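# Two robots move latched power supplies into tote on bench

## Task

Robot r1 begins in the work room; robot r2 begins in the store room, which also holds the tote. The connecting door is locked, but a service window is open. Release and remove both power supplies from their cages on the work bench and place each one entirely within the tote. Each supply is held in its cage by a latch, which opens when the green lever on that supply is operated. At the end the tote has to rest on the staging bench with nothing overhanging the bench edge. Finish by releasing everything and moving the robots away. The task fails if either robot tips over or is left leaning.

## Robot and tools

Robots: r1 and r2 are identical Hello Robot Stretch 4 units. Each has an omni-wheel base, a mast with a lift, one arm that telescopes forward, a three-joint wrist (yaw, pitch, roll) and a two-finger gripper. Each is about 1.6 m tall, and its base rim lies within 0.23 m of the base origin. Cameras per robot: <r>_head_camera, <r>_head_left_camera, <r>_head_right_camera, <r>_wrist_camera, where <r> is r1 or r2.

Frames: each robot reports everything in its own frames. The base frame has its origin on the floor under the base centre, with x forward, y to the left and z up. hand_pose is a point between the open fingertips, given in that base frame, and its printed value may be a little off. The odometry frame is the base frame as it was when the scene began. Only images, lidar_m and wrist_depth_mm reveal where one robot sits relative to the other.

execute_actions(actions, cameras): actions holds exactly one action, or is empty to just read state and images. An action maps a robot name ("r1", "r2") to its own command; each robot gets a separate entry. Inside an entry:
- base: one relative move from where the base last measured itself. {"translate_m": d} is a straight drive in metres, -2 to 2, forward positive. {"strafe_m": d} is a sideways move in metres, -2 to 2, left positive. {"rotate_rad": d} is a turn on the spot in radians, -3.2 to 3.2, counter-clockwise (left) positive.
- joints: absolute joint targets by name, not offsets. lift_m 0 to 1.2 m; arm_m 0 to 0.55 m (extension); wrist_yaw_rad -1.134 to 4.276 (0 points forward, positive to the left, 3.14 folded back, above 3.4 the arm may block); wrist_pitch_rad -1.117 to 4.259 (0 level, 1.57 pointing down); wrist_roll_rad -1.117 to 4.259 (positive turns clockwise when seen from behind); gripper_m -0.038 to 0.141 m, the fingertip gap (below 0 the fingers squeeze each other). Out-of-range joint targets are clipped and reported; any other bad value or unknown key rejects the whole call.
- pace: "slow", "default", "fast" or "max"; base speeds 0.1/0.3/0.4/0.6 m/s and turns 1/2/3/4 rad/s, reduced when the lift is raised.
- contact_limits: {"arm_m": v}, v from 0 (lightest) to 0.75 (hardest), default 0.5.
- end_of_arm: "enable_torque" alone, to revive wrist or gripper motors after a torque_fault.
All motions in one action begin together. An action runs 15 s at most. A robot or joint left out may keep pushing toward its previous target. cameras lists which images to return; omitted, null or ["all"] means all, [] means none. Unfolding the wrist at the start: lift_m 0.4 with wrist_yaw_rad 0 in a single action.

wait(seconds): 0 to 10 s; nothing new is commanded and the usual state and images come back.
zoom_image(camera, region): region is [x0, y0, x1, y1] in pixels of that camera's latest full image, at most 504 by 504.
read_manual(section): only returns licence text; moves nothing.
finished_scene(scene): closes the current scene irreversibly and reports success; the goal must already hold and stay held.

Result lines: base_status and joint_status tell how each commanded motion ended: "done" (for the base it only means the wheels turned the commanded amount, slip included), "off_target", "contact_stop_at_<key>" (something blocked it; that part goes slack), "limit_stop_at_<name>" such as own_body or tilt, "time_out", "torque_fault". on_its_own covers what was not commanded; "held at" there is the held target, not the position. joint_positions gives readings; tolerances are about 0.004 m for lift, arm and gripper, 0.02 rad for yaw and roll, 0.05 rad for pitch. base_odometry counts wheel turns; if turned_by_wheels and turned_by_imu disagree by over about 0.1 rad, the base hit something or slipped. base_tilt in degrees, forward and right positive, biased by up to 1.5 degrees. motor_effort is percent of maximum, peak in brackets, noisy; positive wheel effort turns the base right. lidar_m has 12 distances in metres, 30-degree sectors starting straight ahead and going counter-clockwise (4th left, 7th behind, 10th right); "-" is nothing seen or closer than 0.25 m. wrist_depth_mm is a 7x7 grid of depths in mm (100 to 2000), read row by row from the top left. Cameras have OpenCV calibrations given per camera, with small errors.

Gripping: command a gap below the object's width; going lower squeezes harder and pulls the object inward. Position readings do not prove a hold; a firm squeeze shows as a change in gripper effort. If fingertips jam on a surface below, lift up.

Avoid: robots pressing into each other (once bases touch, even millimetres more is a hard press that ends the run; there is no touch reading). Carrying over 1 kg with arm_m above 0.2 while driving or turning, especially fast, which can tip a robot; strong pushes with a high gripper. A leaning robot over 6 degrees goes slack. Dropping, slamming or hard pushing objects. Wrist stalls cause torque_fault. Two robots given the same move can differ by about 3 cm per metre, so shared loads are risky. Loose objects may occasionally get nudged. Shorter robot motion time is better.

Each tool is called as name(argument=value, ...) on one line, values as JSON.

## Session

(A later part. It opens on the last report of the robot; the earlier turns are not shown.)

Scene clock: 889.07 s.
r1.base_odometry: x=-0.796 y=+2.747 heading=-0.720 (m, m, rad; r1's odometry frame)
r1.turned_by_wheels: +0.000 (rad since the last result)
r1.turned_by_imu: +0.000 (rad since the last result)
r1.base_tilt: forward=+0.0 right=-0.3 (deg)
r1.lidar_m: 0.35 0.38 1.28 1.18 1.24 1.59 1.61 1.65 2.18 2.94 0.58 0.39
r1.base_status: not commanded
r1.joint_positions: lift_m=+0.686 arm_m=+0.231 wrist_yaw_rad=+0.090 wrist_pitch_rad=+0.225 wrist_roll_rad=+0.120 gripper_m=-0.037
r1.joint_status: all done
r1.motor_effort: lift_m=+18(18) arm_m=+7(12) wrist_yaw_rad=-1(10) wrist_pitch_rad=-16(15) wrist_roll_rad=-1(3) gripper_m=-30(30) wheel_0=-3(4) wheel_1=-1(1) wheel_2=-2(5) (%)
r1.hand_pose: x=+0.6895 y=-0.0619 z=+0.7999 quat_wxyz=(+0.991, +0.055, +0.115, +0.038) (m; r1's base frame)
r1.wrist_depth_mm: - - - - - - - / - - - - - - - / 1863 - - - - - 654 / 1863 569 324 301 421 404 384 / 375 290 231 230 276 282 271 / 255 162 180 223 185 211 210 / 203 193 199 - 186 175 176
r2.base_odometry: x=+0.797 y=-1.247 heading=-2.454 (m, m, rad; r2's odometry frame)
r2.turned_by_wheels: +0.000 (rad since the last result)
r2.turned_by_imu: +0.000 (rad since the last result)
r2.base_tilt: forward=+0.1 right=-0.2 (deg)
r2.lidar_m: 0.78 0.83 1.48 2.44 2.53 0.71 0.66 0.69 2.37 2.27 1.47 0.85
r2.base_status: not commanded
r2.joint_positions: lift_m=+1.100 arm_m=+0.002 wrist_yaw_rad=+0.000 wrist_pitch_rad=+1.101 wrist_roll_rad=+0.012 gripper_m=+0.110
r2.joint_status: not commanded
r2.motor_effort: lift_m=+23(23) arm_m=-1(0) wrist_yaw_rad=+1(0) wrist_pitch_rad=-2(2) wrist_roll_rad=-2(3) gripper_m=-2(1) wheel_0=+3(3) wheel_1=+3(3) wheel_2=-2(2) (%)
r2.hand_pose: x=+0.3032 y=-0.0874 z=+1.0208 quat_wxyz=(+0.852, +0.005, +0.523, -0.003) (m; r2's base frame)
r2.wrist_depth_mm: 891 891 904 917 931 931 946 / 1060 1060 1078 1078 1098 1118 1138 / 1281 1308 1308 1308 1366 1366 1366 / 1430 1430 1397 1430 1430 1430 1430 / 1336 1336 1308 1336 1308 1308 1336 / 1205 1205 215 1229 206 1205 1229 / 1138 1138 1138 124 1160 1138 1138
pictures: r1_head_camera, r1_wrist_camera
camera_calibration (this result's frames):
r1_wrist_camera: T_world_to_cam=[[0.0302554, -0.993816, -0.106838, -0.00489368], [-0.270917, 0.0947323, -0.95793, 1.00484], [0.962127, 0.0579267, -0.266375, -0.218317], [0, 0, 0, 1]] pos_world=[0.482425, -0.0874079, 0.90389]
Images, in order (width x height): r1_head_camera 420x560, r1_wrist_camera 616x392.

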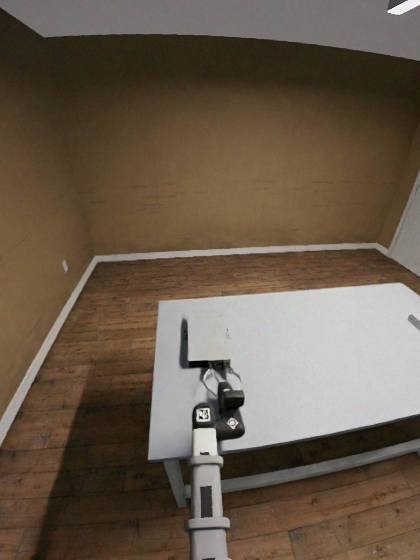

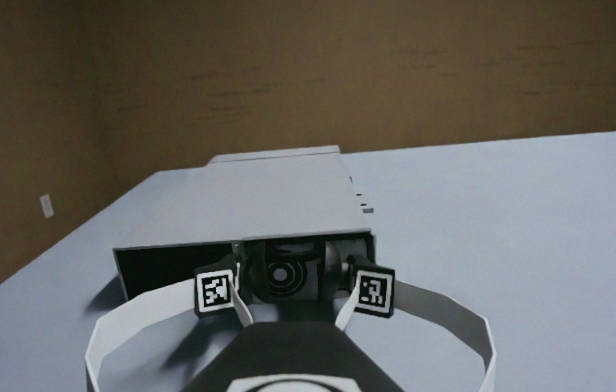

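execute_actions(actions=[{"r1":{"joints":{"arm_m":0.2275},"pace":"slow"}}], cameras=[])

execute_actions(actions=[{"r1":{"joints":{"arm_m":0.2255},"pace":"slow"}}], cameras=[])

execute_actions(actions=[{"r1":{"joints":{"arm_m":0.2237},"pace":"slow"}}], cameras=["r1_wrist_camera"])

zoom_image(camera="r1_wrist_camera", region=[220, 210, 400, 310])

Scene clock: 889.90 s.
r1.base_odometry: x=-0.796 y=+2.747 heading=-0.720 (m, m, rad; r1's odometry frame)
r1.turned_by_wheels: +0.000 (rad since the last result)
r1.turned_by_imu: +0.000 (rad since the last result)
r1.base_tilt: forward=+0.0 right=-0.3 (deg)
r1.lidar_m: 0.36 0.39 1.28 1.19 1.26 1.63 1.60 1.65 2.14 2.94 0.57 0.40
r1.base_status: not commanded
r1.joint_positions: lift_m=+0.686 arm_m=+0.230 wrist_yaw_rad=+0.091 wrist_pitch_rad=+0.225 wrist_roll_rad=+0.120 gripper_m=-0.037
r1.joint_status: all done
r1.motor_effort: lift_m=+18(18) arm_m=-13(12) wrist_yaw_rad=-4(5) wrist_pitch_rad=-16(15) wrist_roll_rad=-1(1) gripper_m=-29(29) wheel_0=-3(3) wheel_1=-1(1) wheel_2=+0(3) (%)
r1.hand_pose: x=+0.6886 y=-0.0615 z=+0.7999 quat_wxyz=(+0.991, +0.054, +0.115, +0.038) (m; r1's base frame)
r1.wrist_depth_mm: - - - - - - - / - - - - - - - / 1921 - - - - - 654 / 1921 574 322 301 424 399 382 / 373 287 234 231 277 279 272 / 256 222 184 224 184 212 209 / 202 193 200 - 187 175 176
r2.base_odometry: x=+0.797 y=-1.247 heading=-2.454 (m, m, rad; r2's odometry frame)
r2.turned_by_wheels: +0.000 (rad since the last result)
r2.turned_by_imu: +0.000 (rad since the last result)
r2.base_tilt: forward=+0.2 right=-0.2 (deg)
r2.lidar_m: 0.78 0.84 1.46 2.42 2.56 0.69 0.65 0.71 2.38 2.28 1.48 0.82
r2.base_status: not commanded
r2.joint_positions: lift_m=+1.100 arm_m=+0.002 wrist_yaw_rad=+0.000 wrist_pitch_rad=+1.101 wrist_roll_rad=+0.012 gripper_m=+0.110
r2.joint_status: not commanded
r2.motor_effort: lift_m=+23(23) arm_m=-1(0) wrist_yaw_rad=+0(0) wrist_pitch_rad=-2(1) wrist_roll_rad=-1(3) gripper_m=-1(1) wheel_0=+3(3) wheel_1=+3(3) wheel_2=-2(2) (%)
r2.hand_pose: x=+0.3032 y=-0.0874 z=+1.0208 quat_wxyz=(+0.852, +0.005, +0.523, -0.003) (m; r2's base frame)
r2.wrist_depth_mm: 904 904 904 904 931 946 960 / 1060 1060 1098 1078 1098 1098 1138 / 1281 1281 1308 1336 1366 1366 1366 / 1397 1397 1397 1464 1430 1430 1430 / 1336 1336 1308 1308 1308 1308 1308 / 1205 1205 215 1229 206 1205 1229 / 1138 1138 1138 124 1138 1138 1138
pictures: none
No camera images: the call's "cameras" was empty. Leave "cameras" out to get every camera's image.

Scene clock: 890.47 s.
r1.base_odometry: x=-0.796 y=+2.747 heading=-0.720 (m, m, rad; r1's odometry frame)
r1.turned_by_wheels: +0.000 (rad since the last result)
r1.turned_by_imu: +0.000 (rad since the last result)
r1.base_tilt: forward=+0.0 right=-0.3 (deg)
r1.lidar_m: 0.37 0.38 1.27 1.19 1.24 1.60 1.60 1.65 2.16 2.94 0.57 0.40
r1.base_status: not commanded
r1.joint_positions: lift_m=+0.686 arm_m=+0.228 wrist_yaw_rad=+0.093 wrist_pitch_rad=+0.224 wrist_roll_rad=+0.120 gripper_m=-0.037
r1.joint_status: all done
r1.motor_effort: lift_m=+19(19) arm_m=-15(14) wrist_yaw_rad=-10(11) wrist_pitch_rad=-14(14) wrist_roll_rad=+0(1) gripper_m=-32(33) wheel_0=-4(4) wheel_1=-2(2) wheel_2=+3(3) (%)
r1.hand_pose: x=+0.6872 y=-0.0609 z=+0.8001 quat_wxyz=(+0.991, +0.054, +0.114, +0.039) (m; r1's base frame)
r1.wrist_depth_mm: - - - - - - - / - - - - - - - / 1863 - - - - - 654 / 1921 574 324 303 424 404 384 / 389 289 235 232 276 283 271 / 254 222 182 223 185 213 209 / 201 193 201 - 187 175 177
r2.base_odometry: x=+0.797 y=-1.247 heading=-2.454 (m, m, rad; r2's odometry frame)
r2.turned_by_wheels: +0.000 (rad since the last result)
r2.turned_by_imu: +0.000 (rad since the last result)
r2.base_tilt: forward=+0.2 right=-0.2 (deg)
r2.lidar_m: 0.79 0.84 1.47 2.44 2.54 0.68 0.66 0.70 2.39 2.29 1.46 0.85
r2.base_status: not commanded
r2.joint_positions: lift_m=+1.100 arm_m=+0.002 wrist_yaw_rad=+0.000 wrist_pitch_rad=+1.101 wrist_roll_rad=+0.012 gripper_m=+0.110
r2.joint_status: not commanded
r2.motor_effort: lift_m=+23(22) arm_m=-1(0) wrist_yaw_rad=+0(0) wrist_pitch_rad=-2(1) wrist_roll_rad=-2(0) gripper_m=-1(2) wheel_0=+3(3) wheel_1=+3(3) wheel_2=-2(2) (%)
r2.hand_pose: x=+0.3032 y=-0.0874 z=+1.0208 quat_wxyz=(+0.852, +0.005, +0.523, -0.003) (m; r2's base frame)
r2.wrist_depth_mm: 891 904 904 917 931 931 960 / 1060 1060 1078 1078 1098 1098 1118 / 1281 1308 1308 1308 1366 1366 1336 / 1397 1430 1430 1430 1430 1397 1397 / 1308 1308 1308 1308 1336 1308 1336 / 1205 1205 214 1229 205 1229 1229 / 1160 1138 1138 124 1160 1138 1118
pictures: none
No camera images: the call's "cameras" was empty. Leave "cameras" out to get every camera's image.

Scene clock: 891.03 s.
r1.base_odometry: x=-0.796 y=+2.747 heading=-0.720 (m, m, rad; r1's odometry frame)
r1.turned_by_wheels: +0.000 (rad since the last result)
r1.turned_by_imu: +0.000 (rad since the last result)
r1.base_tilt: forward=+0.0 right=-0.3 (deg)
r1.lidar_m: 0.35 0.37 1.29 1.19 1.23 1.63 1.61 1.66 2.13 2.89 0.54 0.40
r1.base_status: not commanded
r1.joint_positions: lift_m=+0.686 arm_m=+0.226 wrist_yaw_rad=+0.093 wrist_pitch_rad=+0.224 wrist_roll_rad=+0.120 gripper_m=-0.037
r1.joint_status: all done
r1.motor_effort: lift_m=+19(19) arm_m=-14(11) wrist_yaw_rad=-11(12) wrist_pitch_rad=-13(13) wrist_roll_rad=-1(1) gripper_m=-32(31) wheel_0=-4(4) wheel_1=-2(2) wheel_2=+3(3) (%)
r1.hand_pose: x=+0.6853 y=-0.0609 z=+0.8001 quat_wxyz=(+0.991, +0.054, +0.114, +0.039) (m; r1's base frame)
r1.wrist_depth_mm: - - - - - - - / - - - - - - - / 1863 - - - - - 661 / 1863 574 324 304 424 402 387 / 392 287 237 232 277 281 272 / 254 222 182 224 184 212 209 / 202 195 200 - 187 175 176
r2.base_odometry: x=+0.797 y=-1.247 heading=-2.454 (m, m, rad; r2's odometry frame)
r2.turned_by_wheels: +0.000 (rad since the last result)
r2.turned_by_imu: +0.000 (rad since the last result)
r2.base_tilt: forward=+0.1 right=-0.2 (deg)
r2.lidar_m: 0.77 0.84 1.48 2.43 2.53 0.72 0.65 0.68 2.36 2.25 1.47 0.81
r2.base_status: not commanded
r2.joint_positions: lift_m=+1.100 arm_m=+0.002 wrist_yaw_rad=+0.000 wrist_pitch_rad=+1.101 wrist_roll_rad=+0.012 gripper_m=+0.110
r2.joint_status: not commanded
r2.motor_effort: lift_m=+23(23) arm_m=+0(0) wrist_yaw_rad=+0(0) wrist_pitch_rad=-3(2) wrist_roll_rad=-2(2) gripper_m=-3(1) wheel_0=+3(3) wheel_1=+3(3) wheel_2=-2(3) (%)
r2.hand_pose: x=+0.3032 y=-0.0874 z=+1.0208 quat_wxyz=(+0.852, +0.005, +0.523, -0.003) (m; r2's base frame)
r2.wrist_depth_mm: 891 917 904 917 917 946 946 / 1060 1078 1078 1078 1098 1098 1118 / 1281 1281 1308 1308 1366 1366 1397 / 1430 1430 1397 1397 1430 1430 1430 / 1336 1281 1336 1308 1336 1336 1308 / 1205 1205 213 1205 205 1229 1229 / 1138 1118 1138 124 1160 1160 1160
pictures: r1_wrist_camera
camera_calibration (this result's frames):
r1_wrist_camera: T_world_to_cam=[[0.0338086, -0.993696, -0.106889, -0.00613465], [-0.27043, 0.0938645, -0.958153, 1.00358], [0.962146, 0.0612997, -0.265552, -0.214805], [0, 0, 0, 1]] pos_world=[0.478279, -0.0871288, 0.903883]
Images, in order (width x height): r1_wrist_camera 616x392.

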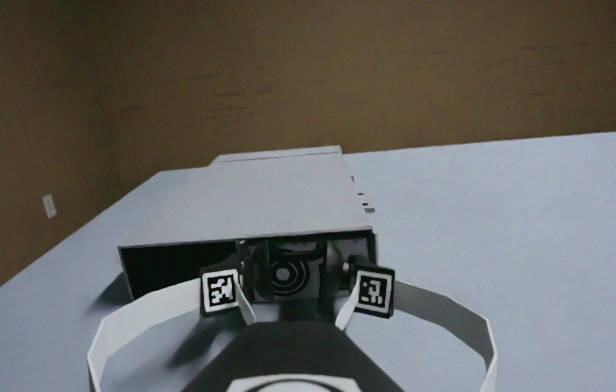

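Region (220, 210, 400, 310) of r1_wrist_camera's 616x392 image, scaled by 2.800.

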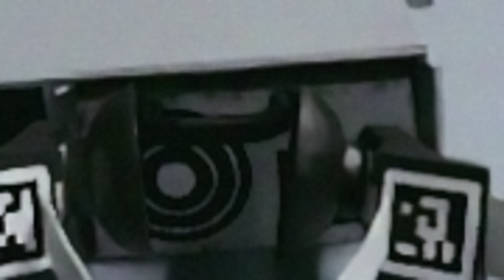

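PSU appears to be moving. Continue.

execute_actions(actions=[{"r1":{"joints":{"arm_m":0.2205},"pace":"slow"}}], cameras=[])

execute_actions(actions=[{"r1":{"joints":{"arm_m":0.2155},"pace":"slow"}}], cameras=["r1_wrist_camera"])

Scene clock: 891.80 s.
r1.base_odometry: x=-0.796 y=+2.747 heading=-0.720 (m, m, rad; r1's odometry frame)
r1.turned_by_wheels: +0.000 (rad since the last result)
r1.turned_by_imu: +0.000 (rad since the last result)
r1.base_tilt: forward=+0.0 right=-0.4 (deg)
r1.lidar_m: 0.37 0.38 1.29 1.18 1.22 1.61 1.61 1.64 2.15 2.93 0.58 0.39
r1.base_status: not commanded
r1.joint_positions: lift_m=+0.686 arm_m=+0.222 wrist_yaw_rad=+0.089 wrist_pitch_rad=+0.225 wrist_roll_rad=+0.120 gripper_m=-0.037
r1.joint_status: all done
r1.motor_effort: lift_m=+19(19) arm_m=-9(16) wrist_yaw_rad=+1(10) wrist_pitch_rad=-16(17) wrist_roll_rad=+1(1) gripper_m=-29(33) wheel_0=-3(4) wheel_1=-1(2) wheel_2=-1(3) (%)
r1.hand_pose: x=+0.6809 y=-0.0620 z=+0.7998 quat_wxyz=(+0.991, +0.055, +0.115, +0.037) (m; r1's base frame)
r1.wrist_depth_mm: - - - - - - - / - - - - - - - / 1863 - - - - - 647 / 1863 569 324 301 421 399 382 / 375 297 244 230 276 282 271 / 254 220 180 224 182 213 208 / 201 193 200 - 187 174 176
r2.base_odometry: x=+0.797 y=-1.247 heading=-2.454 (m, m, rad; r2's odometry frame)
r2.turned_by_wheels: +0.000 (rad since the last result)
r2.turned_by_imu: +0.000 (rad since the last result)
r2.base_tilt: forward=+0.1 right=-0.2 (deg)
r2.lidar_m: 0.77 0.84 1.46 2.45 2.51 0.71 0.65 0.73 2.40 2.27 1.47 0.84
r2.base_status: not commanded
r2.joint_positions: lift_m=+1.100 arm_m=+0.002 wrist_yaw_rad=+0.000 wrist_pitch_rad=+1.101 wrist_roll_rad=+0.012 gripper_m=+0.110
r2.joint_status: not commanded
r2.motor_effort: lift_m=+23(23) arm_m=-1(1) wrist_yaw_rad=+0(0) wrist_pitch_rad=-3(2) wrist_roll_rad=+0(4) gripper_m=-1(1) wheel_0=+3(3) wheel_1=+3(3) wheel_2=-2(2) (%)
r2.hand_pose: x=+0.3032 y=-0.0874 z=+1.0208 quat_wxyz=(+0.852, +0.005, +0.523, -0.003) (m; r2's base frame)
r2.wrist_depth_mm: 904 891 904 917 931 931 946 / 1042 1060 1060 1060 1098 1118 1118 / 1281 1281 1308 1308 1366 1366 1397 / 1430 1430 1430 1430 1430 1397 1430 / 1336 1336 1308 1308 1308 1308 1308 / 1229 1205 213 1229 205 1229 1229 / 1160 1138 1138 124 1160 1138 1138
pictures: none
No camera images: the call's "cameras" was empty. Leave "cameras" out to get every camera's image.

Scene clock: 892.53 s.
r1.base_odometry: x=-0.796 y=+2.747 heading=-0.720 (m, m, rad; r1's odometry frame)
r1.turned_by_wheels: +0.000 (rad since the last result)
r1.turned_by_imu: +0.000 (rad since the last result)
r1.base_tilt: forward=-0.1 right=-0.4 (deg)
r1.lidar_m: 0.36 0.38 1.26 1.19 1.22 1.60 1.59 1.64 2.13 2.93 0.58 0.39
r1.base_status: not commanded
r1.joint_positions: lift_m=+0.686 arm_m=+0.217 wrist_yaw_rad=+0.089 wrist_pitch_rad=+0.225 wrist_roll_rad=+0.120 gripper_m=-0.037
r1.joint_status: all done
r1.motor_effort: lift_m=+19(19) arm_m=-10(11) wrist_yaw_rad=+1(1) wrist_pitch_rad=-16(17) wrist_roll_rad=-1(0) gripper_m=-28(28) wheel_0=-3(2) wheel_1=-1(1) wheel_2=-1(1) (%)
r1.hand_pose: x=+0.6760 y=-0.0620 z=+0.7998 quat_wxyz=(+0.991, +0.055, +0.115, +0.038) (m; r1's base frame)
r1.wrist_depth_mm: - - - - - - - / - - - - - - - / 1921 - - - - - 647 / 1921 569 320 301 421 399 384 / 373 297 246 231 276 281 272 / 253 221 180 224 183 213 210 / 202 193 200 - 187 174 176
r2.base_odometry: x=+0.797 y=-1.247 heading=-2.454 (m, m, rad; r2's odometry frame)
r2.turned_by_wheels: +0.000 (rad since the last result)
r2.turned_by_imu: +0.000 (rad since the last result)
r2.base_tilt: forward=+0.1 right=-0.2 (deg)
r2.lidar_m: 0.81 0.81 1.49 2.44 2.54 0.70 0.65 0.72 2.38 2.26 1.49 0.84
r2.base_status: not commanded
r2.joint_positions: lift_m=+1.100 arm_m=+0.002 wrist_yaw_rad=+0.000 wrist_pitch_rad=+1.101 wrist_roll_rad=+0.012 gripper_m=+0.110
r2.joint_status: not commanded
r2.motor_effort: lift_m=+23(23) arm_m=+0(1) wrist_yaw_rad=+0(0) wrist_pitch_rad=-2(2) wrist_roll_rad=-4(1) gripper_m=-1(1) wheel_0=+3(3) wheel_1=+3(3) wheel_2=-2(2) (%)
r2.hand_pose: x=+0.3032 y=-0.0874 z=+1.0208 quat_wxyz=(+0.852, +0.005, +0.523, -0.003) (m; r2's base frame)
r2.wrist_depth_mm: 904 891 904 917 917 931 946 / 1042 1060 1078 1078 1098 1118 1138 / 1281 1308 1308 1336 1308 1366 1366 / 1430 1464 1430 1397 1430 1397 1430 / 1336 1308 1308 1308 1308 1336 1336 / 1205 1205 213 1205 205 1229 1229 / 1160 1138 1118 124 1138 1138 1160
pictures: r1_wrist_camera
camera_calibration (this result's frames):
r1_wrist_camera: T_world_to_cam=[[0.0299136, -0.993828, -0.106827, -0.00437215], [-0.271072, 0.0948033, -0.957879, 1.00115], [0.962094, 0.0576113, -0.266563, -0.205242], [0, 0, 0, 1]] pos_world=[0.468977, -0.0874333, 0.903804]
Images, in order (width x height): r1_wrist_camera 616x392.

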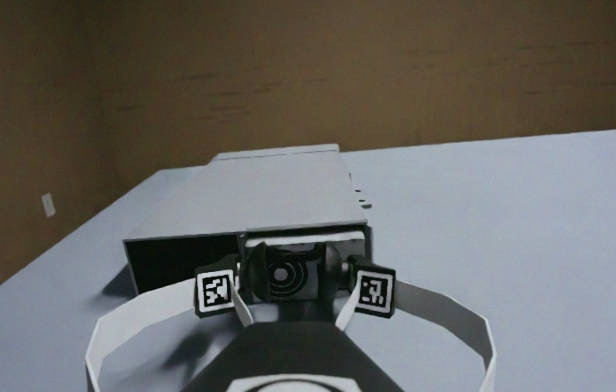

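execute_actions(actions=[{"r1":{"joints":{"arm_m":0.006,"lift_m":0.6845}}}], cameras=["r1_wrist_camera","r1_head_camera"])

Scene clock: 894.33 s.
r1.base_odometry: x=-0.796 y=+2.747 heading=-0.720 (m, m, rad; r1's odometry frame)
r1.turned_by_wheels: +0.000 (rad since the last result)
r1.turned_by_imu: +0.000 (rad since the last result)
r1.base_tilt: forward=-0.1 right=-0.3 (deg)
r1.lidar_m: 0.35 0.38 1.27 1.18 1.24 1.62 1.60 1.66 2.13 2.92 0.58 0.43
r1.base_status: not commanded
r1.joint_positions: lift_m=+0.685 arm_m=+0.008 wrist_yaw_rad=+0.090 wrist_pitch_rad=+0.227 wrist_roll_rad=+0.120 gripper_m=-0.037
r1.joint_status: all done
r1.motor_effort: lift_m=+19(19) arm_m=-9(11) wrist_yaw_rad=-3(1) wrist_pitch_rad=-22(21) wrist_roll_rad=-1(2) gripper_m=-30(30) wheel_0=-3(3) wheel_1=-1(1) wheel_2=-1(1) (%)
r1.hand_pose: x=+0.4663 y=-0.0618 z=+0.7979 quat_wxyz=(+0.991, +0.054, +0.116, +0.038) (m; r1's base frame)
r1.wrist_depth_mm: - - - - - - - / - - - - - - - / 1921 - - 615 759 699 634 / 1863 634 473 320 424 397 379 / 1537 336 304 229 287 279 270 / 253 162 185 222 183 211 209 / 201 193 198 - 187 174 177
r2.base_odometry: x=+0.797 y=-1.247 heading=-2.454 (m, m, rad; r2's odometry frame)
r2.turned_by_wheels: +0.000 (rad since the last result)
r2.turned_by_imu: +0.000 (rad since the last result)
r2.base_tilt: forward=+0.2 right=-0.2 (deg)
r2.lidar_m: 0.80 0.84 1.49 2.43 2.54 0.71 0.65 0.70 2.36 2.28 1.48 0.83
r2.base_status: not commanded
r2.joint_positions: lift_m=+1.100 arm_m=+0.002 wrist_yaw_rad=+0.000 wrist_pitch_rad=+1.101 wrist_roll_rad=+0.012 gripper_m=+0.110
r2.joint_status: not commanded
r2.motor_effort: lift_m=+23(23) arm_m=-1(0) wrist_yaw_rad=+0(0) wrist_pitch_rad=-2(3) wrist_roll_rad=-2(2) gripper_m=+0(0) wheel_0=+3(3) wheel_1=+3(3) wheel_2=-2(2) (%)
r2.hand_pose: x=+0.3032 y=-0.0874 z=+1.0208 quat_wxyz=(+0.852, +0.005, +0.523, -0.003) (m; r2's base frame)
r2.wrist_depth_mm: 917 904 917 917 917 931 946 / 1042 1078 1078 1078 1098 1118 1118 / 1281 1281 1308 1336 1336 1366 1366 / 1430 1430 1430 1430 1397 1430 1430 / 1336 1308 1308 1336 1366 1308 1336 / 1229 1229 213 1229 206 1205 1229 / 1160 1118 1138 124 1138 1138 1160
pictures: r1_head_camera, r1_wrist_camera
camera_calibration (this result's frames):
r1_wrist_camera: T_world_to_cam=[[0.0305459, -0.993816, -0.106752, 0.00156535], [-0.272594, 0.0944704, -0.95748, 0.942838], [0.961644, 0.058347, -0.268022, -0.00258265], [0, 0, 0, 1]] pos_world=[0.259448, -0.0873639, 0.902224]
Images, in order (width x height): r1_head_camera 420x560, r1_wrist_camera 616x392.

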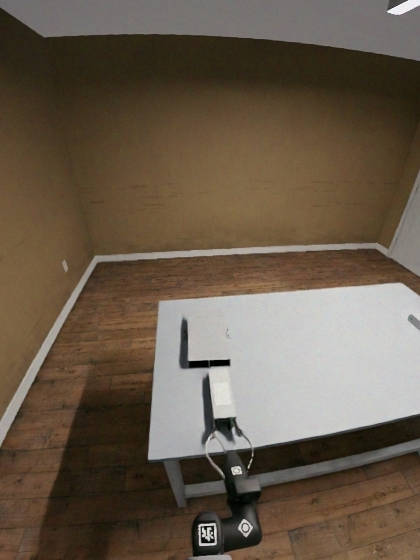

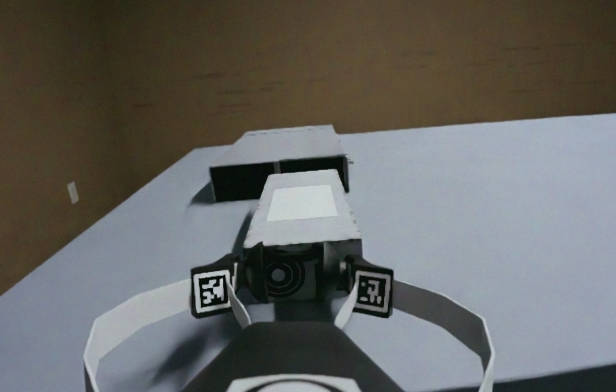

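execute_actions(actions=[{"r1":{"base":{"translate_m":-0.014},"joints":{"gripper_m":0.033,"lift_m":0.6835},"pace":"default"}}], cameras=["r1_wrist_camera"])

execute_actions(actions=[{"r1":{"base":{"translate_m":-0.025}}}], cameras=[])

execute_actions(actions=[{"r1":{"base":{"strafe_m":0.022},"joints":{"gripper_m":0.10,"lift_m":0.93,"wrist_roll_rad":0.0,"wrist_yaw_rad":0.0}}}], cameras=[])

execute_actions(actions=[{"r1":{"joints":{"wrist_pitch_rad":1.1,"arm_m":0.305}}}], cameras=["r1_wrist_camera","r1_head_camera"])

Scene clock: 895.97 s.
r1.base_odometry: x=-0.807 y=+2.757 heading=-0.720 (m, m, rad; r1's odometry frame)
r1.turned_by_wheels: +0.000 (rad since the last result)
r1.turned_by_imu: +0.000 (rad since the last result)
r1.base_tilt: forward=+0.0 right=-0.4 (deg)
r1.lidar_m: 0.36 0.40 1.29 1.18 1.26 1.61 1.58 1.64 2.16 2.94 0.62 0.43
r1.base_status: done
r1.joint_positions: lift_m=+0.684 arm_m=+0.008 wrist_yaw_rad=+0.089 wrist_pitch_rad=+0.222 wrist_roll_rad=+0.120 gripper_m=+0.033
r1.joint_status: all done
r1.motor_effort: lift_m=+18(19) arm_m=-9(9) wrist_yaw_rad=+2(4) wrist_pitch_rad=-6(22) wrist_roll_rad=-1(1) gripper_m=-5(26) wheel_0=+1(6) wheel_1=+1(6) wheel_2=-2(6) (%)
r1.hand_pose: x=+0.4665 y=-0.0621 z=+0.7984 quat_wxyz=(+0.991, +0.055, +0.113, +0.037) (m; r1's base frame)
r1.wrist_depth_mm: - - - - - - - / - - - - - - - / 1921 - - 640 820 723 668 / 1921 - 484 338 442 413 392 / 1576 343 294 246 298 286 273 / 258 250 192 224 191 220 212 / 204 192 202 - 183 179 179
r2.base_odometry: x=+0.797 y=-1.247 heading=-2.454 (m, m, rad; r2's odometry frame)
r2.turned_by_wheels: +0.000 (rad since the last result)
r2.turned_by_imu: +0.000 (rad since the last result)
r2.base_tilt: forward=+0.2 right=-0.2 (deg)
r2.lidar_m: 0.79 0.85 1.49 2.41 2.54 0.70 0.67 0.71 2.36 2.28 1.48 0.82
r2.base_status: not commanded
r2.joint_positions: lift_m=+1.100 arm_m=+0.002 wrist_yaw_rad=+0.000 wrist_pitch_rad=+1.101 wrist_roll_rad=+0.012 gripper_m=+0.110
r2.joint_status: not commanded
r2.motor_effort: lift_m=+23(23) arm_m=+0(0) wrist_yaw_rad=+0(0) wrist_pitch_rad=-2(2) wrist_roll_rad=-2(3) gripper_m=-2(0) wheel_0=+3(3) wheel_1=+3(3) wheel_2=-2(2) (%)
r2.hand_pose: x=+0.3032 y=-0.0874 z=+1.0208 quat_wxyz=(+0.852, +0.005, +0.523, -0.003) (m; r2's base frame)
r2.wrist_depth_mm: 891 904 904 904 931 931 946 / 1042 1060 1078 1078 1098 1118 1160 / 1281 1281 1308 1336 1336 1366 1397 / 1430 1397 1430 1464 1430 1430 1430 / 1308 1308 1308 1308 1308 1336 1308 / 1205 1205 214 1229 206 1205 1205 / 1138 1138 1160 124 1138 1138 1160
pictures: r1_wrist_camera
camera_calibration (this result's frames):
r1_wrist_camera: T_world_to_cam=[[0.0300319, -0.993798, -0.107068, 0.0018269], [-0.267353, 0.0952272, -0.958882, 0.942143], [0.963131, 0.057422, -0.262835, -0.00750001], [0, 0, 0, 1]] pos_world=[0.259053, -0.0874714, 0.901628]
Images, in order (width x height): r1_wrist_camera 616x392.

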